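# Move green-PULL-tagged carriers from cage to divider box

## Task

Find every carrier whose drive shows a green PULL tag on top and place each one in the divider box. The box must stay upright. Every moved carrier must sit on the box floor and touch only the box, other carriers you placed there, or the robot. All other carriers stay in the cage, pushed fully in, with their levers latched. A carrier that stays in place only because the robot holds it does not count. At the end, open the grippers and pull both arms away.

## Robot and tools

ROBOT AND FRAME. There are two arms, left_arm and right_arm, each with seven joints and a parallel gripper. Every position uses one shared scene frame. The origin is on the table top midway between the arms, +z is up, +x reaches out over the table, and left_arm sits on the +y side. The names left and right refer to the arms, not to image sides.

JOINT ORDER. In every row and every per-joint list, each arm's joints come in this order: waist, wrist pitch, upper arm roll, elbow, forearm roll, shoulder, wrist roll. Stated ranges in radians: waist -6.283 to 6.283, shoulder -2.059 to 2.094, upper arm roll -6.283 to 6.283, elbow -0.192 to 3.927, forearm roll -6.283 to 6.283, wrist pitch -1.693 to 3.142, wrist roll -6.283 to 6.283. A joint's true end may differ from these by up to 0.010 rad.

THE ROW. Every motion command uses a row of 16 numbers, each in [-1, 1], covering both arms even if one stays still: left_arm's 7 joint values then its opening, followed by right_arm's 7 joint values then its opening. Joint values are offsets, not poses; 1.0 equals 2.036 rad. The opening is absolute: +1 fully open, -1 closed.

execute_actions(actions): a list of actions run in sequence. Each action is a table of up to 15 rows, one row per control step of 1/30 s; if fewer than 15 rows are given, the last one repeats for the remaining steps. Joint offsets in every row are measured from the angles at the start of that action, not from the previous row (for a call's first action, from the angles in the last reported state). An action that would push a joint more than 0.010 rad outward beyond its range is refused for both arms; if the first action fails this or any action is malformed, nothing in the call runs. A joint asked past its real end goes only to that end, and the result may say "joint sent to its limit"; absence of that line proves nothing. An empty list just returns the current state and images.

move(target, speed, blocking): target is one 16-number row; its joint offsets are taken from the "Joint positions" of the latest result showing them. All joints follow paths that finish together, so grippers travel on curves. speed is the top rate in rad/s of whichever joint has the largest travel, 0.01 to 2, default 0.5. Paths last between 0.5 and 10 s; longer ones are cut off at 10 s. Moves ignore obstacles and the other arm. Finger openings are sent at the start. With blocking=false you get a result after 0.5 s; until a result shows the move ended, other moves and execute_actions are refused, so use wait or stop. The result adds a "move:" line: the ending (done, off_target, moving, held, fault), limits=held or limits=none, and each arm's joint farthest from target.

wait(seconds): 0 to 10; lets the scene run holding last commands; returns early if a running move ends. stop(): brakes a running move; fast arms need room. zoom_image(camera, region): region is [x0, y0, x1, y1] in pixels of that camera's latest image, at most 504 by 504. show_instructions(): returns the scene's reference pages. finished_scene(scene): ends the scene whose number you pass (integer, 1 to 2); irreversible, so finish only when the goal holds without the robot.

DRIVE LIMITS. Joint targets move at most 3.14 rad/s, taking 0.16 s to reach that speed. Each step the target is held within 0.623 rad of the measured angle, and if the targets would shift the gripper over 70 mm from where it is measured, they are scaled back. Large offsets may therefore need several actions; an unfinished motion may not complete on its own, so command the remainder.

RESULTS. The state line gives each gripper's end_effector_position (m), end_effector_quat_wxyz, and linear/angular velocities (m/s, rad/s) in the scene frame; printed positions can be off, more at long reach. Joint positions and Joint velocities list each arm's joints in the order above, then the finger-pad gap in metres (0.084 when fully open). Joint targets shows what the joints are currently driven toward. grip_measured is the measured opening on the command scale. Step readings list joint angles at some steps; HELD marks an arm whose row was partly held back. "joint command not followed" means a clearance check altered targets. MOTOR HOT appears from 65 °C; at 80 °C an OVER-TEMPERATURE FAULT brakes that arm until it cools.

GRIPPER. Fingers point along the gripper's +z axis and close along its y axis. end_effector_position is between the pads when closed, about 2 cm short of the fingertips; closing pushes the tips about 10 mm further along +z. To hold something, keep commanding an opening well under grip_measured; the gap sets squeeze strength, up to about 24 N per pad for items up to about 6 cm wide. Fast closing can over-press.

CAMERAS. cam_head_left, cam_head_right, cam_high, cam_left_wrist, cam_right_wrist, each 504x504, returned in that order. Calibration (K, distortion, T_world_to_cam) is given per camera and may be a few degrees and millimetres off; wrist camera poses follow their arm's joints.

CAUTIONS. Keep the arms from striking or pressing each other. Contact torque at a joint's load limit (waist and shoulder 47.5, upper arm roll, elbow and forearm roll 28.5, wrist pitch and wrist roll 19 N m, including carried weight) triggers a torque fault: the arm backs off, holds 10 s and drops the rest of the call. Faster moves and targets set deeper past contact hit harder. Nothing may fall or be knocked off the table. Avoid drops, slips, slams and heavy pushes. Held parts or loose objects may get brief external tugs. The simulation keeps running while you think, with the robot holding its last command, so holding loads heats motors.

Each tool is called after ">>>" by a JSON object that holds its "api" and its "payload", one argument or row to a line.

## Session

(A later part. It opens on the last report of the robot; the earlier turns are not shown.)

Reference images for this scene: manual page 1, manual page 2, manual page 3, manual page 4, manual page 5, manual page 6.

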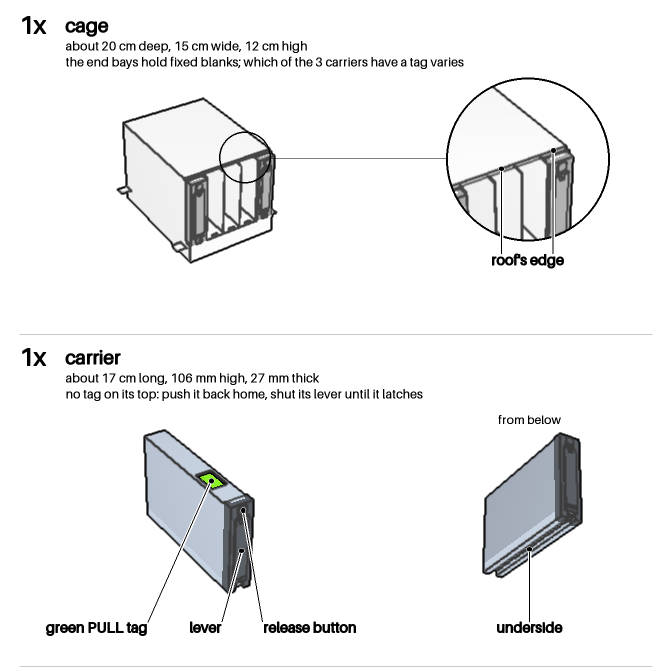

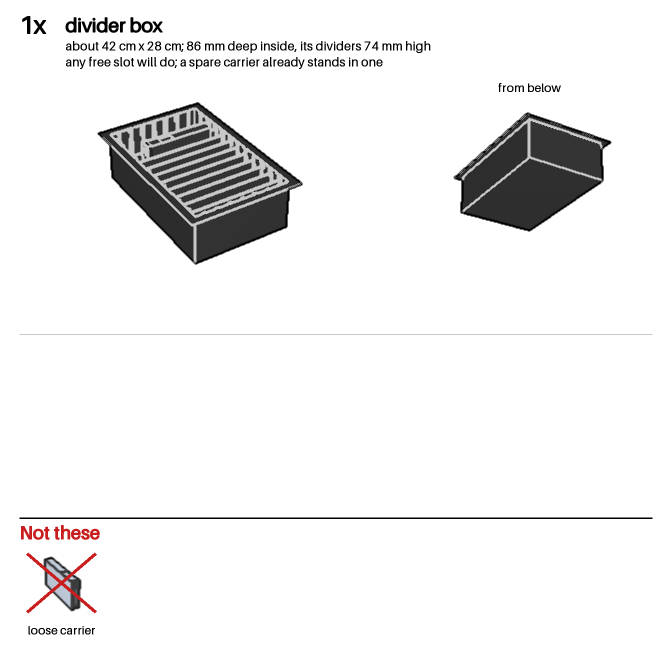

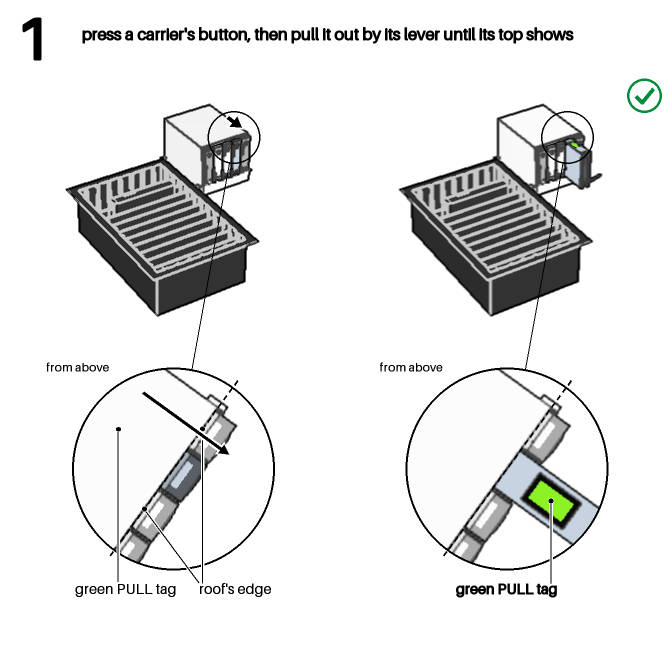

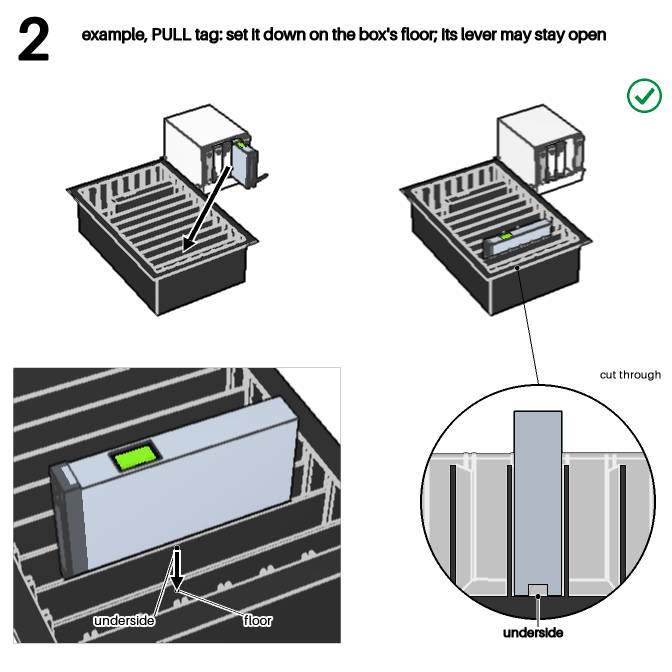

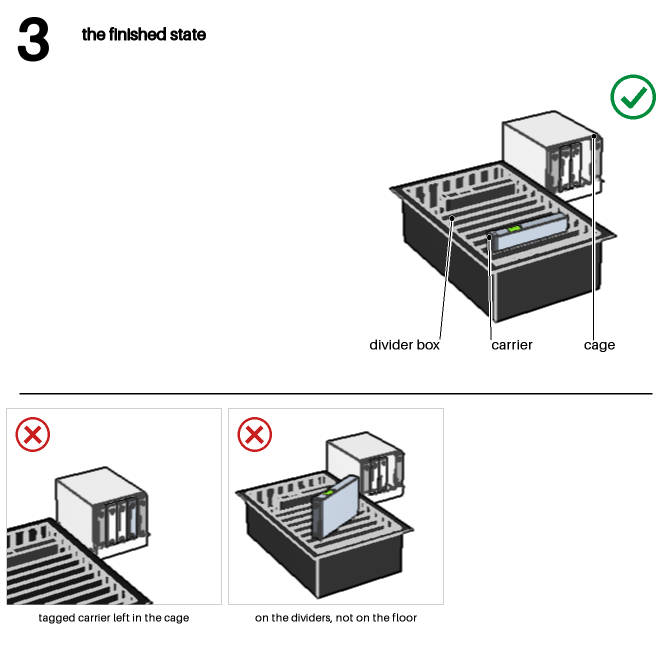

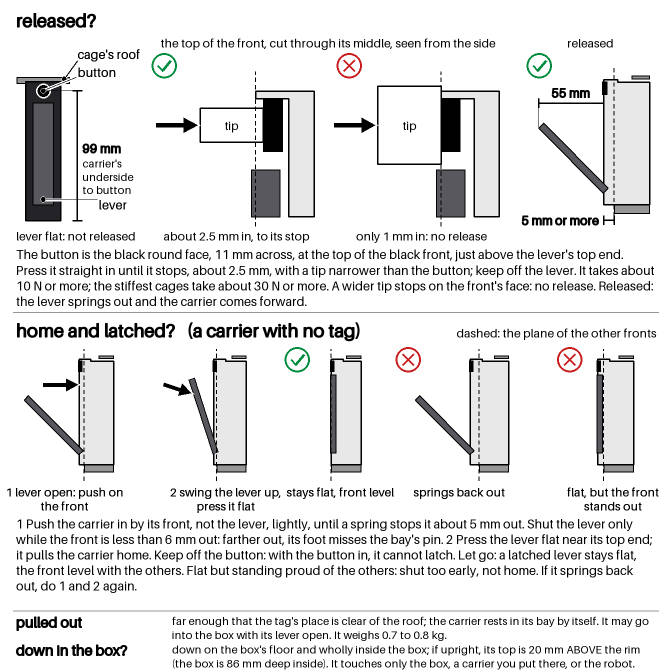

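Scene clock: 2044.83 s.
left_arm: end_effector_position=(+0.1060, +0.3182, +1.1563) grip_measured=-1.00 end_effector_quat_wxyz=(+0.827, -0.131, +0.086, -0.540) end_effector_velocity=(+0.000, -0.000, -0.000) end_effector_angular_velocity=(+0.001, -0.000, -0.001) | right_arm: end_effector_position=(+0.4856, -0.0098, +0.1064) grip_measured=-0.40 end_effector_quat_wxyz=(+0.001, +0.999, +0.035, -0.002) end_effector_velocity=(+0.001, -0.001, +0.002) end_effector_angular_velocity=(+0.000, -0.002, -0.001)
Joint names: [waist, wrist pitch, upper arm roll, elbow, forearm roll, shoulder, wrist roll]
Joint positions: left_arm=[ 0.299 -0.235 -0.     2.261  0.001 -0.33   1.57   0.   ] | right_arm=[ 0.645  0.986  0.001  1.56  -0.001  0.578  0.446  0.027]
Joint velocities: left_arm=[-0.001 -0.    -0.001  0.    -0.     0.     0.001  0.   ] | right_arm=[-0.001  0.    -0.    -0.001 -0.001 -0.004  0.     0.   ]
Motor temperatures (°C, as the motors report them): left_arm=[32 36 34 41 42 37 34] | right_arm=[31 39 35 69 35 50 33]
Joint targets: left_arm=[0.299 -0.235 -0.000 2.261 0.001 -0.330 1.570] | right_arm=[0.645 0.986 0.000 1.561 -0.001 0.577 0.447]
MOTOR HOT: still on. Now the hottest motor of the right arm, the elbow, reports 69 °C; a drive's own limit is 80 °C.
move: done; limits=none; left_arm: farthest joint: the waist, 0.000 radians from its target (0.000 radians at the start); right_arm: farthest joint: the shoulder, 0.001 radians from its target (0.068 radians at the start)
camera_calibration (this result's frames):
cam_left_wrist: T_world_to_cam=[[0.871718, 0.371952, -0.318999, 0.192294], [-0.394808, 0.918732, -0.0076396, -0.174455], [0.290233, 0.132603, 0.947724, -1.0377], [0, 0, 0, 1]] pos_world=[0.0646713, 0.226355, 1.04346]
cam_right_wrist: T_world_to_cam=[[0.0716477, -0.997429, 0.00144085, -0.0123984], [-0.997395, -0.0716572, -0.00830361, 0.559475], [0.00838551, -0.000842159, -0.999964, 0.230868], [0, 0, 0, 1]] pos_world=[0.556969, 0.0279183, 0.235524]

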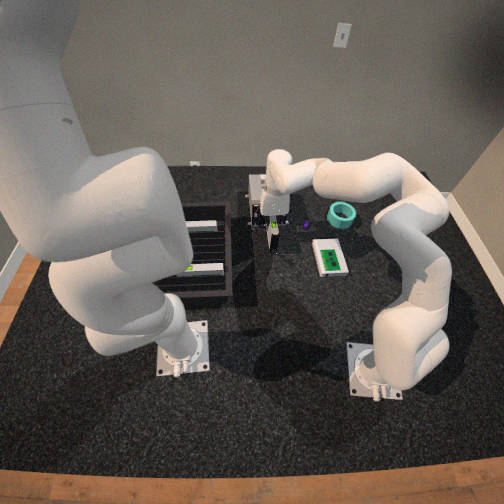

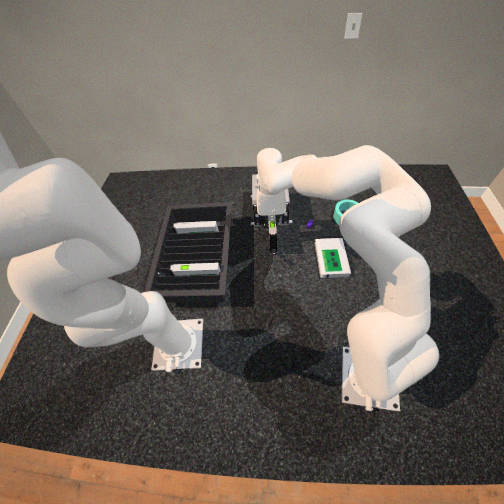

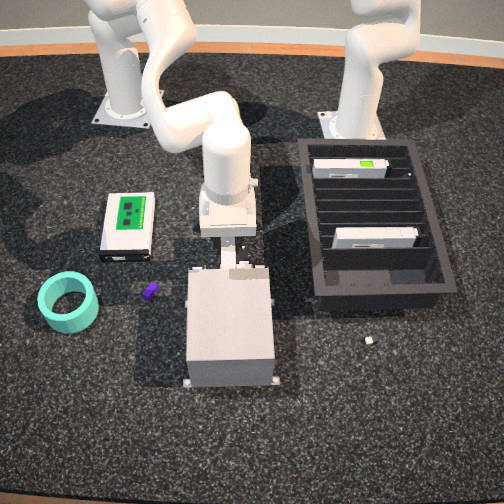

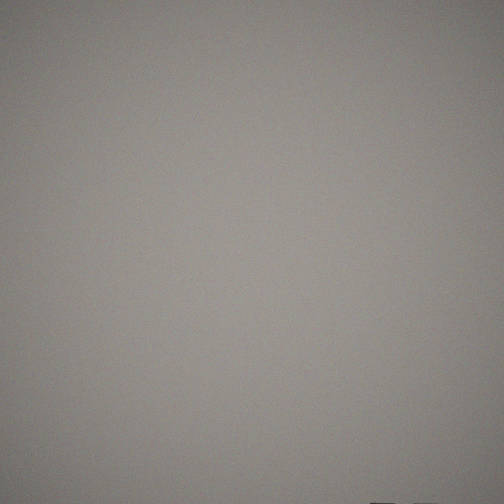

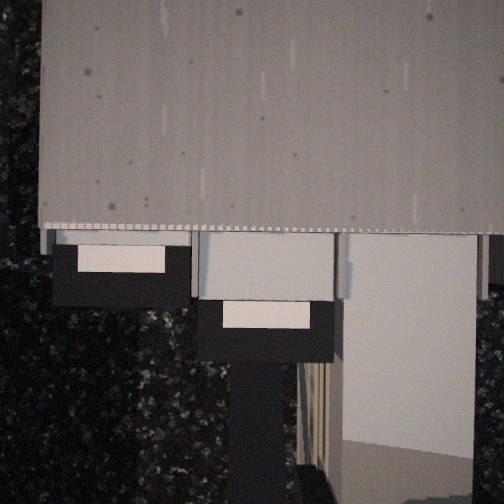

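>>> {"api": "move", "payload": {
  "target": [0,0,0,0,0,0,0,-1, 0.0118,-0.0290,0,-0.0790,0,-0.0505,0.0120,-1],
  "speed": 0.2
}}

Scene clock: 2049.83 s.
left_arm: end_effector_position=(+0.1060, +0.3182, +1.1563) grip_measured=-1.00 end_effector_quat_wxyz=(+0.827, -0.131, +0.086, -0.540) end_effector_velocity=(+0.001, +0.001, -0.000) end_effector_angular_velocity=(-0.001, +0.002, +0.001) | right_arm: end_effector_position=(+0.4518, -0.0130, +0.1075) grip_measured=-0.40 end_effector_quat_wxyz=(+0.001, +0.999, +0.035, -0.001) end_effector_velocity=(-0.002, +0.002, -0.000) end_effector_angular_velocity=(+0.002, +0.001, +0.004)
Joint names: [waist, wrist pitch, upper arm roll, elbow, forearm roll, shoulder, wrist roll]
Joint positions: left_arm=[ 0.299 -0.235 -0.     2.261  0.001 -0.33   1.57   0.   ] | right_arm=[ 0.669  0.927  0.001  1.4   -0.     0.475  0.471  0.027]
Joint velocities: left_arm=[-0.001  0.001  0.001 -0.001  0.    -0.     0.001  0.   ] | right_arm=[ 0.003 -0.001  0.002 -0.003  0.001 -0.002  0.     0.   ]
Motor temperatures (°C, as the motors report them): left_arm=[32 36 34 41 42 37 34] | right_arm=[31 39 35 71 35 50 33]
Joint targets: left_arm=[0.299 -0.235 -0.000 2.261 0.001 -0.330 1.570] | right_arm=[0.669 0.927 0.001 1.400 -0.001 0.475 0.471]
MOTOR HOT: still on. Now the hottest motor of the right arm, the elbow, reports 71 °C; a drive's own limit is 80 °C.
move: done; limits=none; left_arm: farthest joint: the waist, 0.000 radians from its target (0.000 radians at the start); right_arm: farthest joint: the elbow, 0.001 radians from its target (0.162 radians at the start)
camera_calibration (this result's frames):
cam_left_wrist: T_world_to_cam=[[0.871718, 0.371952, -0.318999, 0.192294], [-0.394808, 0.918732, -0.00763968, -0.174455], [0.290233, 0.132603, 0.947724, -1.0377], [0, 0, 0, 1]] pos_world=[0.0646713, 0.226355, 1.04346]
cam_right_wrist: T_world_to_cam=[[0.0713717, -0.997449, 0.00104499, -0.0130238], [-0.997405, -0.0713784, -0.00935124, 0.525683], [0.00940198, -0.000374863, -0.999956, 0.23177], [0, 0, 0, 1]] pos_world=[0.523069, 0.0246187, 0.236689]

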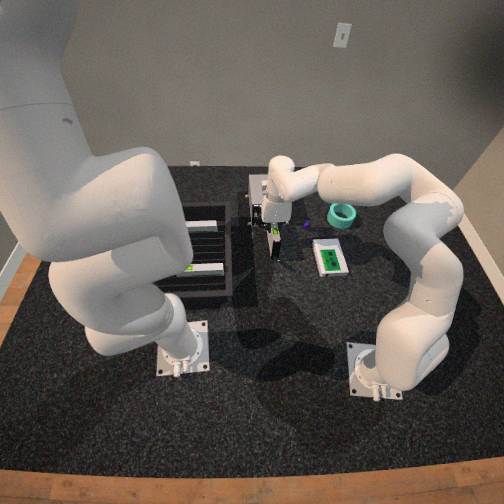

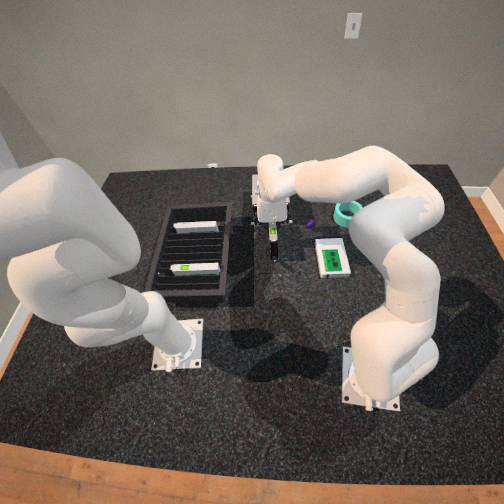

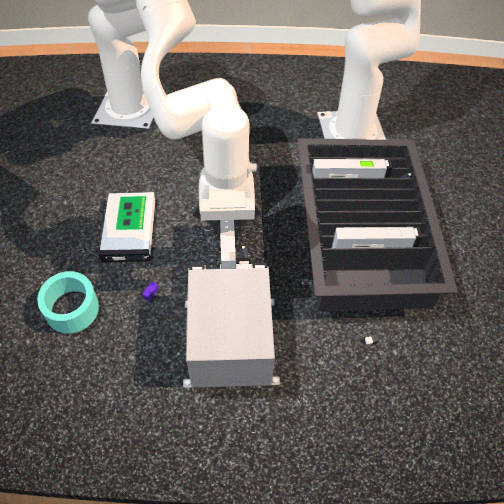

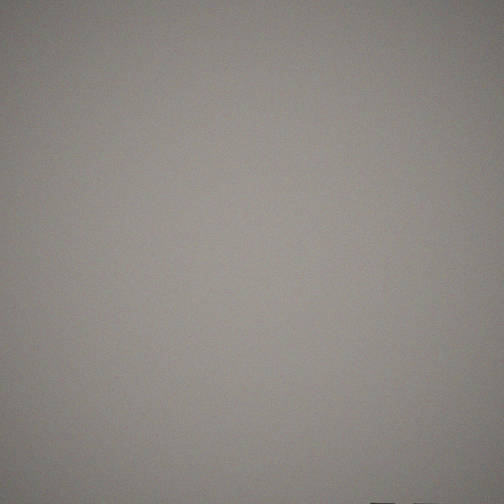

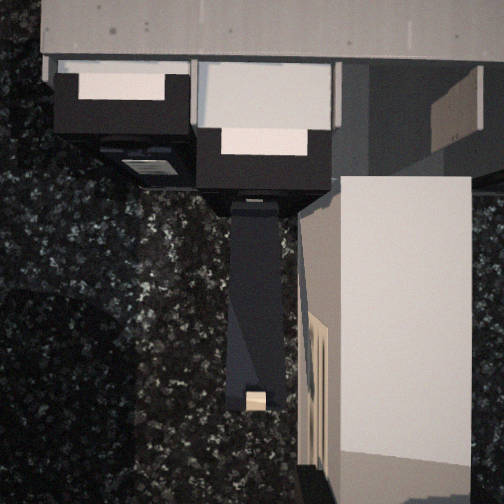

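>>> {"api": "move", "payload": {
  "target": [0,0,0,0,0,0,0,-1, 0,0.1429,0,0.0678,0,-0.0739,0,-1],
  "speed": 0.25
}}

Scene clock: 2144.20 s.
left_arm: end_effector_position=(+0.1060, +0.3182, +1.1563) grip_measured=-1.00 end_effector_quat_wxyz=(+0.827, -0.131, +0.086, -0.540) end_effector_velocity=(+0.000, -0.000, -0.000) end_effector_angular_velocity=(+0.000, -0.000, -0.001) | right_arm: end_effector_position=(+0.4430, -0.0183, +0.2284) grip_measured=-0.40 end_effector_quat_wxyz=(+0.001, +0.999, +0.035, -0.002) end_effector_velocity=(+0.001, +0.002, +0.006) end_effector_angular_velocity=(+0.006, -0.009, +0.002)
Joint names: [waist, wrist pitch, upper arm roll, elbow, forearm roll, shoulder, wrist roll]
Joint positions: left_arm=[ 0.299 -0.235 -0.     2.261  0.001 -0.33   1.57   0.   ] | right_arm=[ 0.669  1.218  0.001  1.538 -0.     0.325  0.471  0.027]
Joint velocities: left_arm=[-0. -0. -0. -0.  0. -0.  0.  0.] | right_arm=[ 0.002  0.002 -0.001  0.007  0.001 -0.005 -0.    -0.   ]
Motor temperatures (°C, as the motors report them): left_arm=[32 36 34 41 42 37 34] | right_arm=[31 39 35 74 35 51 33]
Joint targets: left_arm=[0.299 -0.235 -0.000 2.261 0.001 -0.330 1.570] | right_arm=[0.669 1.218 0.001 1.538 -0.000 0.325 0.471]
MOTOR HOT: still on. Now the hottest motor of the right arm, the elbow, reports 74 °C; a drive's own limit is 80 °C.
move: done; limits=none; left_arm: farthest joint: the waist, 0.000 radians from its target (0.000 radians at the start); right_arm: farthest joint: the shoulder, 0.001 radians from its target (0.150 radians at the start)
camera_calibration (this result's frames):
cam_left_wrist: T_world_to_cam=[[0.871718, 0.371951, -0.318999, 0.192294], [-0.394808, 0.918732, -0.00763974, -0.174455], [0.290233, 0.132603, 0.947724, -1.0377], [0, 0, 0, 1]] pos_world=[0.0646713, 0.226355, 1.04346]
cam_right_wrist: T_world_to_cam=[[0.0713136, -0.997451, 0.00256428, -0.0181798], [-0.99743, -0.0713295, -0.00677196, 0.517044], [0.0069376, -0.00207476, -0.999974, 0.353807], [0, 0, 0, 1]] pos_world=[0.514557, 0.0194811, 0.357345]

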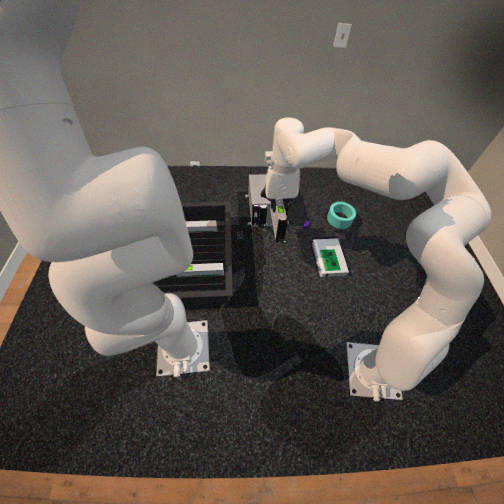

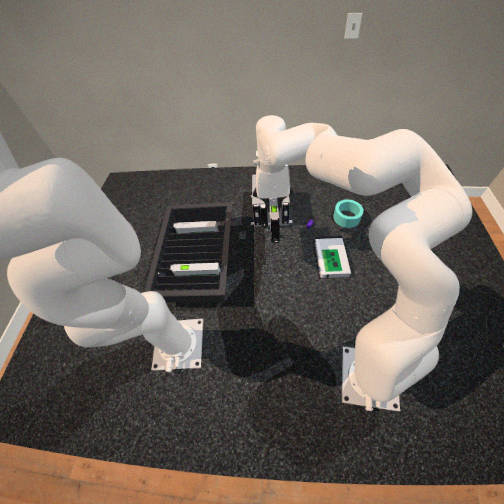

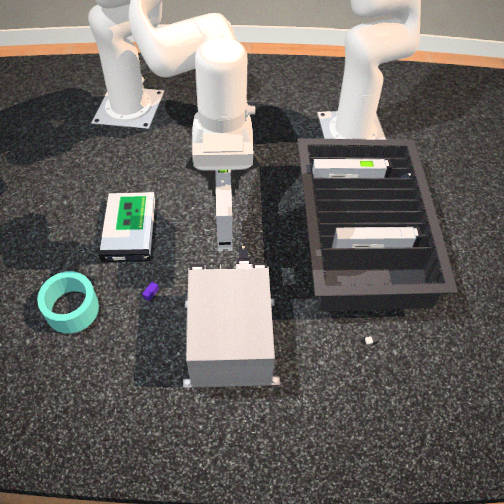

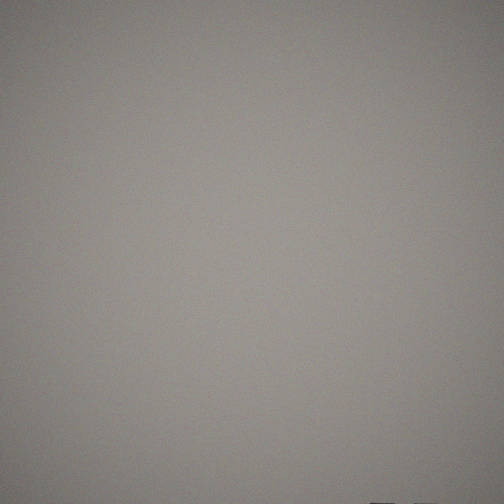

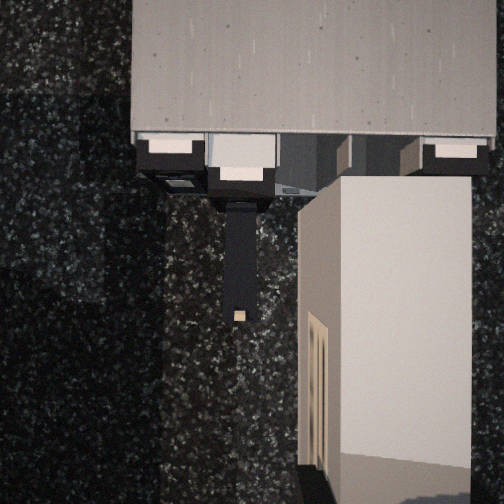

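>>> {"api": "move", "payload": {
  "target": [0,0,0,0,0,0,0,-1, 0.2254,0.1306,0,0.4086,0,0.2780,1.0,-1],
  "speed": 0.38
}}

Scene clock: 2154.30 s.
left_arm: end_effector_position=(+0.1060, +0.3182, +1.1563) grip_measured=-1.00 end_effector_quat_wxyz=(+0.827, -0.131, +0.086, -0.540) end_effector_velocity=(-0.000, +0.000, +0.000) end_effector_angular_velocity=(-0.000, -0.000, +0.002) | right_arm: end_effector_position=(+0.3278, +0.2654, +0.2040) grip_measured=-0.40 end_effector_quat_wxyz=(+0.003, +0.729, -0.684, +0.000) end_effector_velocity=(-0.002, +0.001, -0.001) end_effector_angular_velocity=(-0.001, +0.001, +0.000)
Joint names: [waist, wrist pitch, upper arm roll, elbow, forearm roll, shoulder, wrist roll]
Joint positions: left_arm=[ 0.299 -0.235 -0.     2.261  0.001 -0.33   1.57   0.   ] | right_arm=[ 1.128  1.484  0.001  2.369 -0.001  0.891  2.506  0.027]
Joint velocities: left_arm=[ 0.001  0.     0.001  0.    -0.    -0.     0.     0.   ] | right_arm=[ 0.002 -0.     0.002  0.    -0.001  0.002  0.003  0.   ]
Motor temperatures (°C, as the motors report them): left_arm=[32 36 34 41 42 37 34] | right_arm=[31 39 35 74 35 52 33]
Joint targets: left_arm=[0.299 -0.235 -0.000 2.261 0.001 -0.330 1.570] | right_arm=[1.128 1.484 0.001 2.369 -0.000 0.891 2.506]
MOTOR HOT: still on. Now the hottest motor of the right arm, the elbow, reports 74 °C; a drive's own limit is 80 °C.
move: done; limits=none; left_arm: farthest joint: the waist, 0.000 radians from its target (0.000 radians at the start); right_arm: farthest joint: the elbow, 0.001 radians from its target (0.832 radians at the start)
camera_calibration (this result's frames):
cam_left_wrist: T_world_to_cam=[[0.871718, 0.371951, -0.318999, 0.192294], [-0.394808, 0.918732, -0.00763963, -0.174455], [0.290233, 0.132603, 0.947724, -1.0377], [0, 0, 0, 1]] pos_world=[0.0646713, 0.226355, 1.04346]
cam_right_wrist: T_world_to_cam=[[-0.997886, -0.0648997, 0.00330581, 0.375998], [-0.0649447, 0.997759, -0.0160866, -0.16523], [-0.00225439, -0.0162673, -0.999865, 0.337537], [0, 0, 0, 1]] pos_world=[0.365233, 0.194753, 0.333591]

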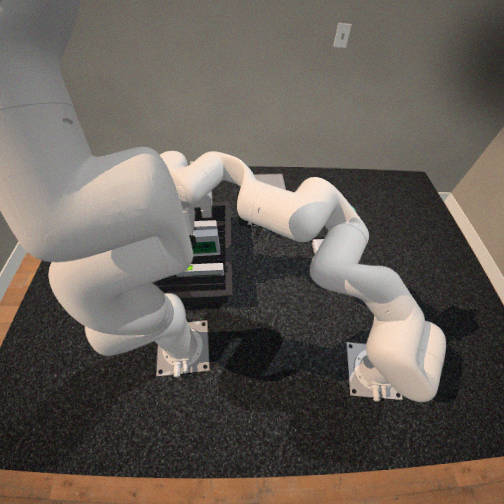

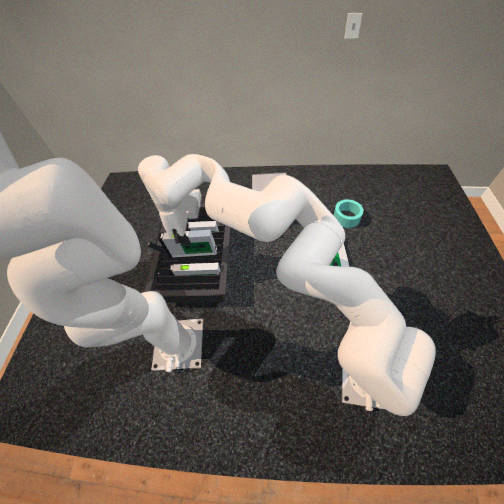

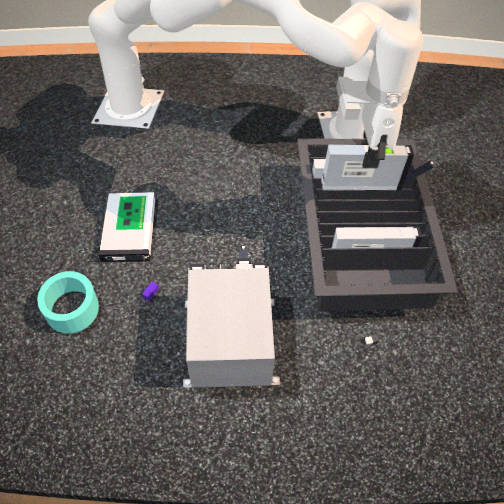

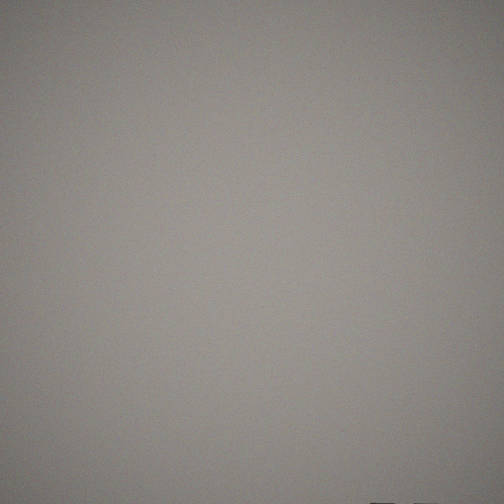

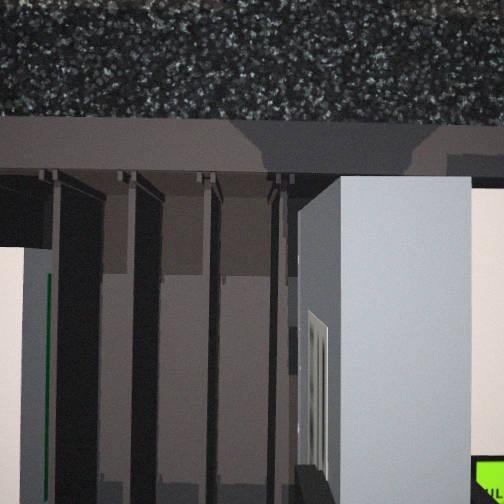

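>>> {"api": "zoom_image", "payload": {
  "camera": "cam_right_wrist",
  "region": [240,150,360,270]
}}

Region (240, 150, 360, 270) of cam_right_wrist's 504x504 image, scaled by 4.200, with more detail than that image has.

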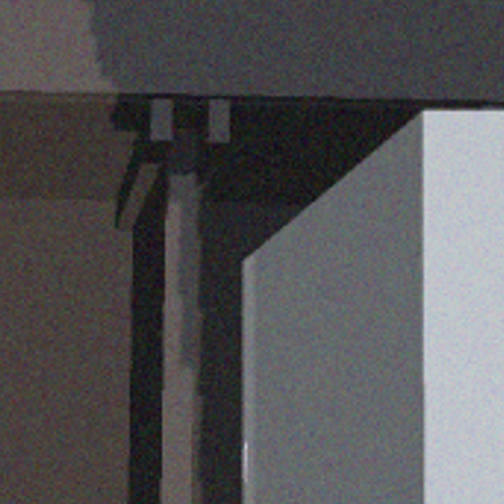

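>>> {"api": "move", "payload": {
  "target": [0,0,0,0,0,0,0,-1, -0.0040,-0.0413,0,-0.0683,0,-0.0275,0.0034,-1],
  "speed": 0.12
}}

>>> {"api": "zoom_image", "payload": {
  "camera": "cam_right_wrist",
  "region": [240,150,360,270]
}}

Scene clock: 2178.10 s.
left_arm: end_effector_position=(+0.1060, +0.3182, +1.1563) grip_measured=-1.00 end_effector_quat_wxyz=(+0.827, -0.131, +0.086, -0.540) end_effector_velocity=(-0.000, +0.001, +0.000) end_effector_angular_velocity=(-0.001, +0.001, +0.002) | right_arm: end_effector_position=(+0.3294, +0.2578, +0.1895) grip_measured=-0.40 end_effector_quat_wxyz=(+0.002, +0.724, -0.690, +0.000) end_effector_velocity=(-0.001, -0.000, -0.001) end_effector_angular_velocity=(-0.001, +0.002, +0.000)
Joint names: [waist, wrist pitch, upper arm roll, elbow, forearm roll, shoulder, wrist roll]
Joint positions: left_arm=[ 0.299 -0.235 -0.     2.261  0.001 -0.33   1.57   0.   ] | right_arm=[ 1.12   1.4    0.001  2.231 -0.     0.835  2.513  0.027]
Joint velocities: left_arm=[ 0.     0.001  0.002  0.    -0.    -0.     0.001  0.   ] | right_arm=[ 0.    -0.001 -0.    -0.003  0.001 -0.001 -0.    -0.   ]
Motor temperatures (°C, as the motors report them): left_arm=[32 36 34 40 42 37 34] | right_arm=[31 39 35 75 35 54 33]
Joint targets: left_arm=[0.299 -0.235 -0.000 2.261 0.001 -0.330 1.570] | right_arm=[1.120 1.400 0.001 2.230 -0.001 0.835 2.513]
MOTOR HOT: still on. Now the hottest motor of the right arm, the elbow, reports 75 °C; a drive's own limit is 80 °C.
move: done; limits=none; left_arm: farthest joint: the waist, 0.000 radians from its target (0.000 radians at the start); right_arm: farthest joint: the elbow, 0.001 radians from its target (0.139 radians at the start)
camera_calibration (this result's frames):
cam_left_wrist: T_world_to_cam=[[0.871718, 0.371951, -0.318999, 0.192294], [-0.394807, 0.918732, -0.00763964, -0.174455], [0.290233, 0.132603, 0.947724, -1.0377], [0, 0, 0, 1]] pos_world=[0.0646713, 0.226355, 1.04346]
cam_right_wrist: T_world_to_cam=[[-0.998744, -0.0500279, 0.00258523, 0.37368], [-0.0500615, 0.998631, -0.0151447, -0.16306], [-0.00182403, -0.0152551, -0.999882, 0.322521], [0, 0, 0, 1]] pos_world=[0.365636, 0.186452, 0.319047]

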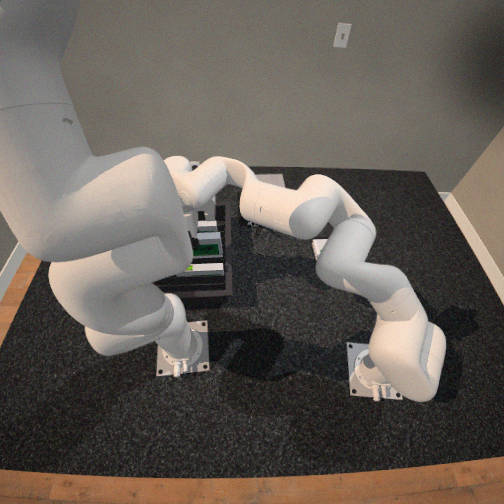

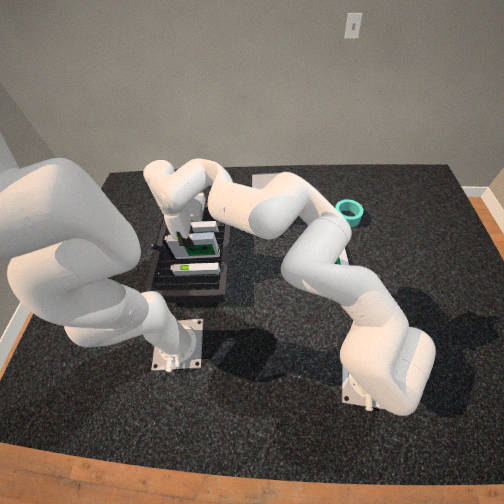

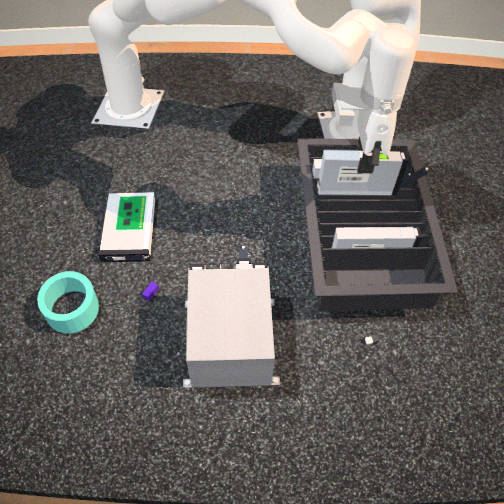

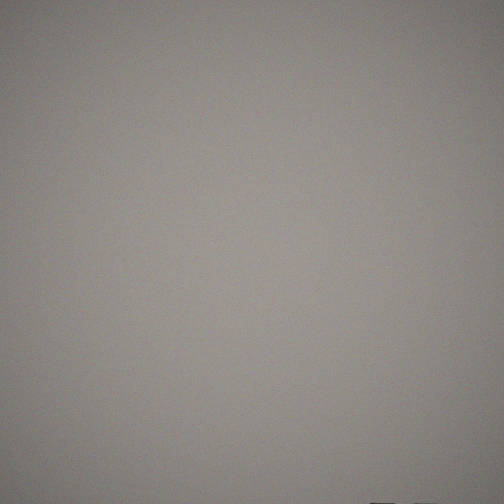

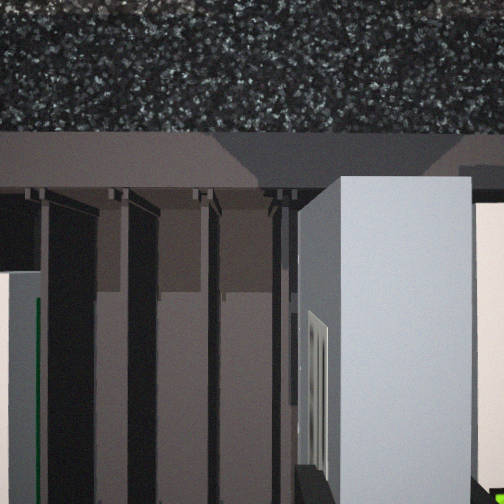

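Region (240, 150, 360, 270) of cam_right_wrist's 504x504 image, scaled by 4.200, with more detail than that image has.

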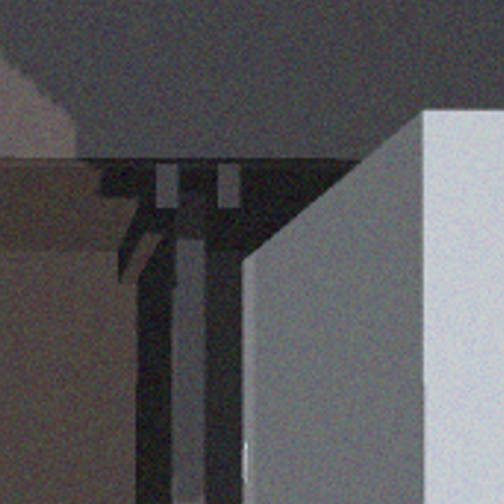

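>>> {"api": "move", "payload": {
  "target": [0,0,0,0,0,0,0,-1, -0.0011,0.0025,0,0.0056,0,0.0034,-0.0011,-1],
  "speed": 0.05
}}

>>> {"api": "zoom_image", "payload": {
  "camera": "cam_right_wrist",
  "region": [240,150,360,270]
}}

Scene clock: 2195.30 s.
left_arm: end_effector_position=(+0.1060, +0.3182, +1.1563) grip_measured=-1.00 end_effector_quat_wxyz=(+0.827, -0.131, +0.086, -0.540) end_effector_velocity=(-0.000, +0.000, +0.000) end_effector_angular_velocity=(-0.001, +0.000, +0.001) | right_arm: end_effector_position=(+0.3311, +0.2576, +0.1892) grip_measured=-0.40 end_effector_quat_wxyz=(+0.002, +0.724, -0.690, +0.000) end_effector_velocity=(-0.001, +0.001, +0.000) end_effector_angular_velocity=(+0.001, +0.001, +0.001)
Joint names: [waist, wrist pitch, upper arm roll, elbow, forearm roll, shoulder, wrist roll]
Joint positions: left_arm=[ 0.299 -0.235 -0.     2.261  0.001 -0.33   1.57   0.   ] | right_arm=[ 1.117  1.405  0.001  2.242 -0.     0.842  2.511  0.027]
Joint velocities: left_arm=[ 0.     0.001  0.001  0.001  0.     0.    -0.     0.   ] | right_arm=[ 0.001  0.001  0.001  0.002  0.001  0.001 -0.    -0.   ]
Motor temperatures (°C, as the motors report them): left_arm=[32 36 34 40 42 37 34] | right_arm=[31 39 35 76 35 55 33]
Joint targets: left_arm=[0.299 -0.235 -0.000 2.261 0.001 -0.330 1.570] | right_arm=[1.117 1.405 0.001 2.242 -0.000 0.842 2.511]
MOTOR HOT: still on. Now the hottest motor of the right arm, the elbow, reports 76 °C; a drive's own limit is 80 °C.
move: done; limits=none; left_arm: farthest joint: the waist, 0.000 radians from its target (0.000 radians at the start); right_arm: farthest joint: the elbow, 0.001 radians from its target (0.012 radians at the start)
camera_calibration (this result's frames):
cam_left_wrist: T_world_to_cam=[[0.871718, 0.371951, -0.318999, 0.192294], [-0.394807, 0.918732, -0.00763971, -0.174455], [0.290233, 0.132603, 0.947724, -1.0377], [0, 0, 0, 1]] pos_world=[0.0646712, 0.226355, 1.04346]
cam_right_wrist: T_world_to_cam=[[-0.998744, -0.0500241, 0.00296185, 0.37531], [-0.0500644, 0.998624, -0.0156265, -0.162764], [-0.00217607, -0.0157551, -0.999874, 0.322539], [0, 0, 0, 1]] pos_world=[0.367392, 0.186396, 0.318843]

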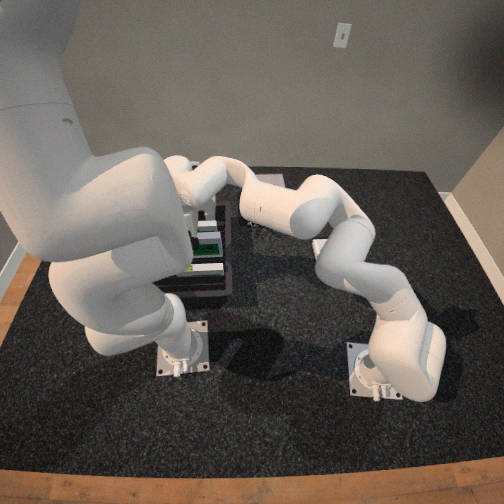

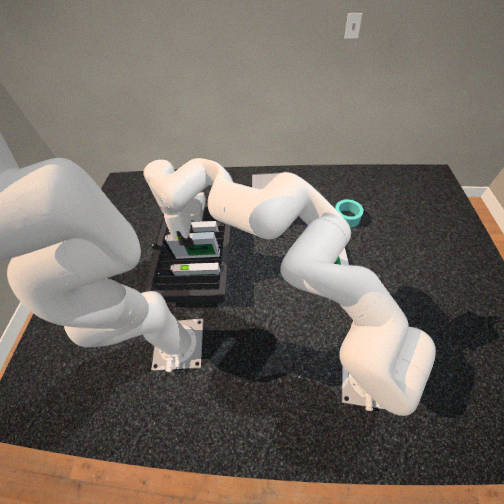

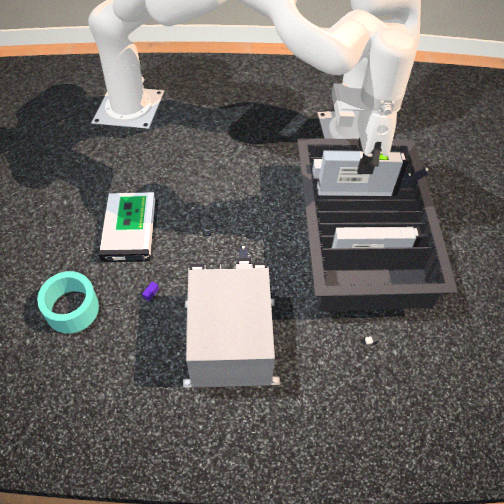

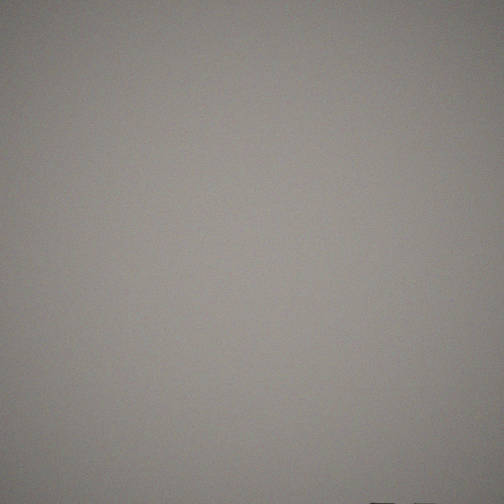

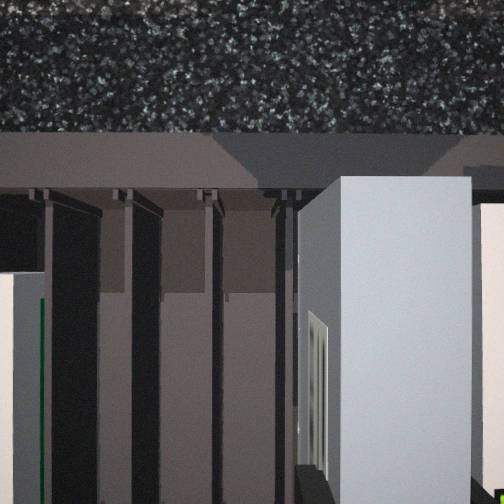

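Region (240, 150, 360, 270) of cam_right_wrist's 504x504 image, scaled by 4.200, with more detail than that image has.

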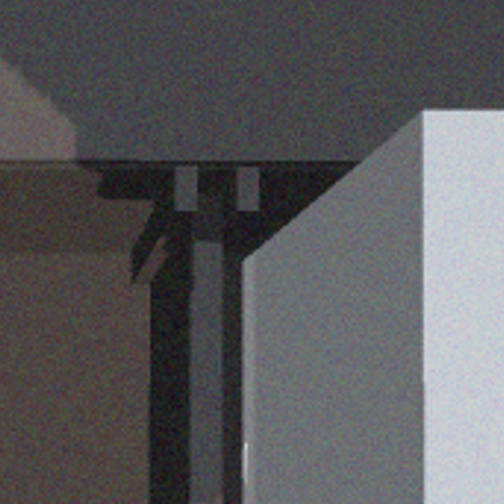

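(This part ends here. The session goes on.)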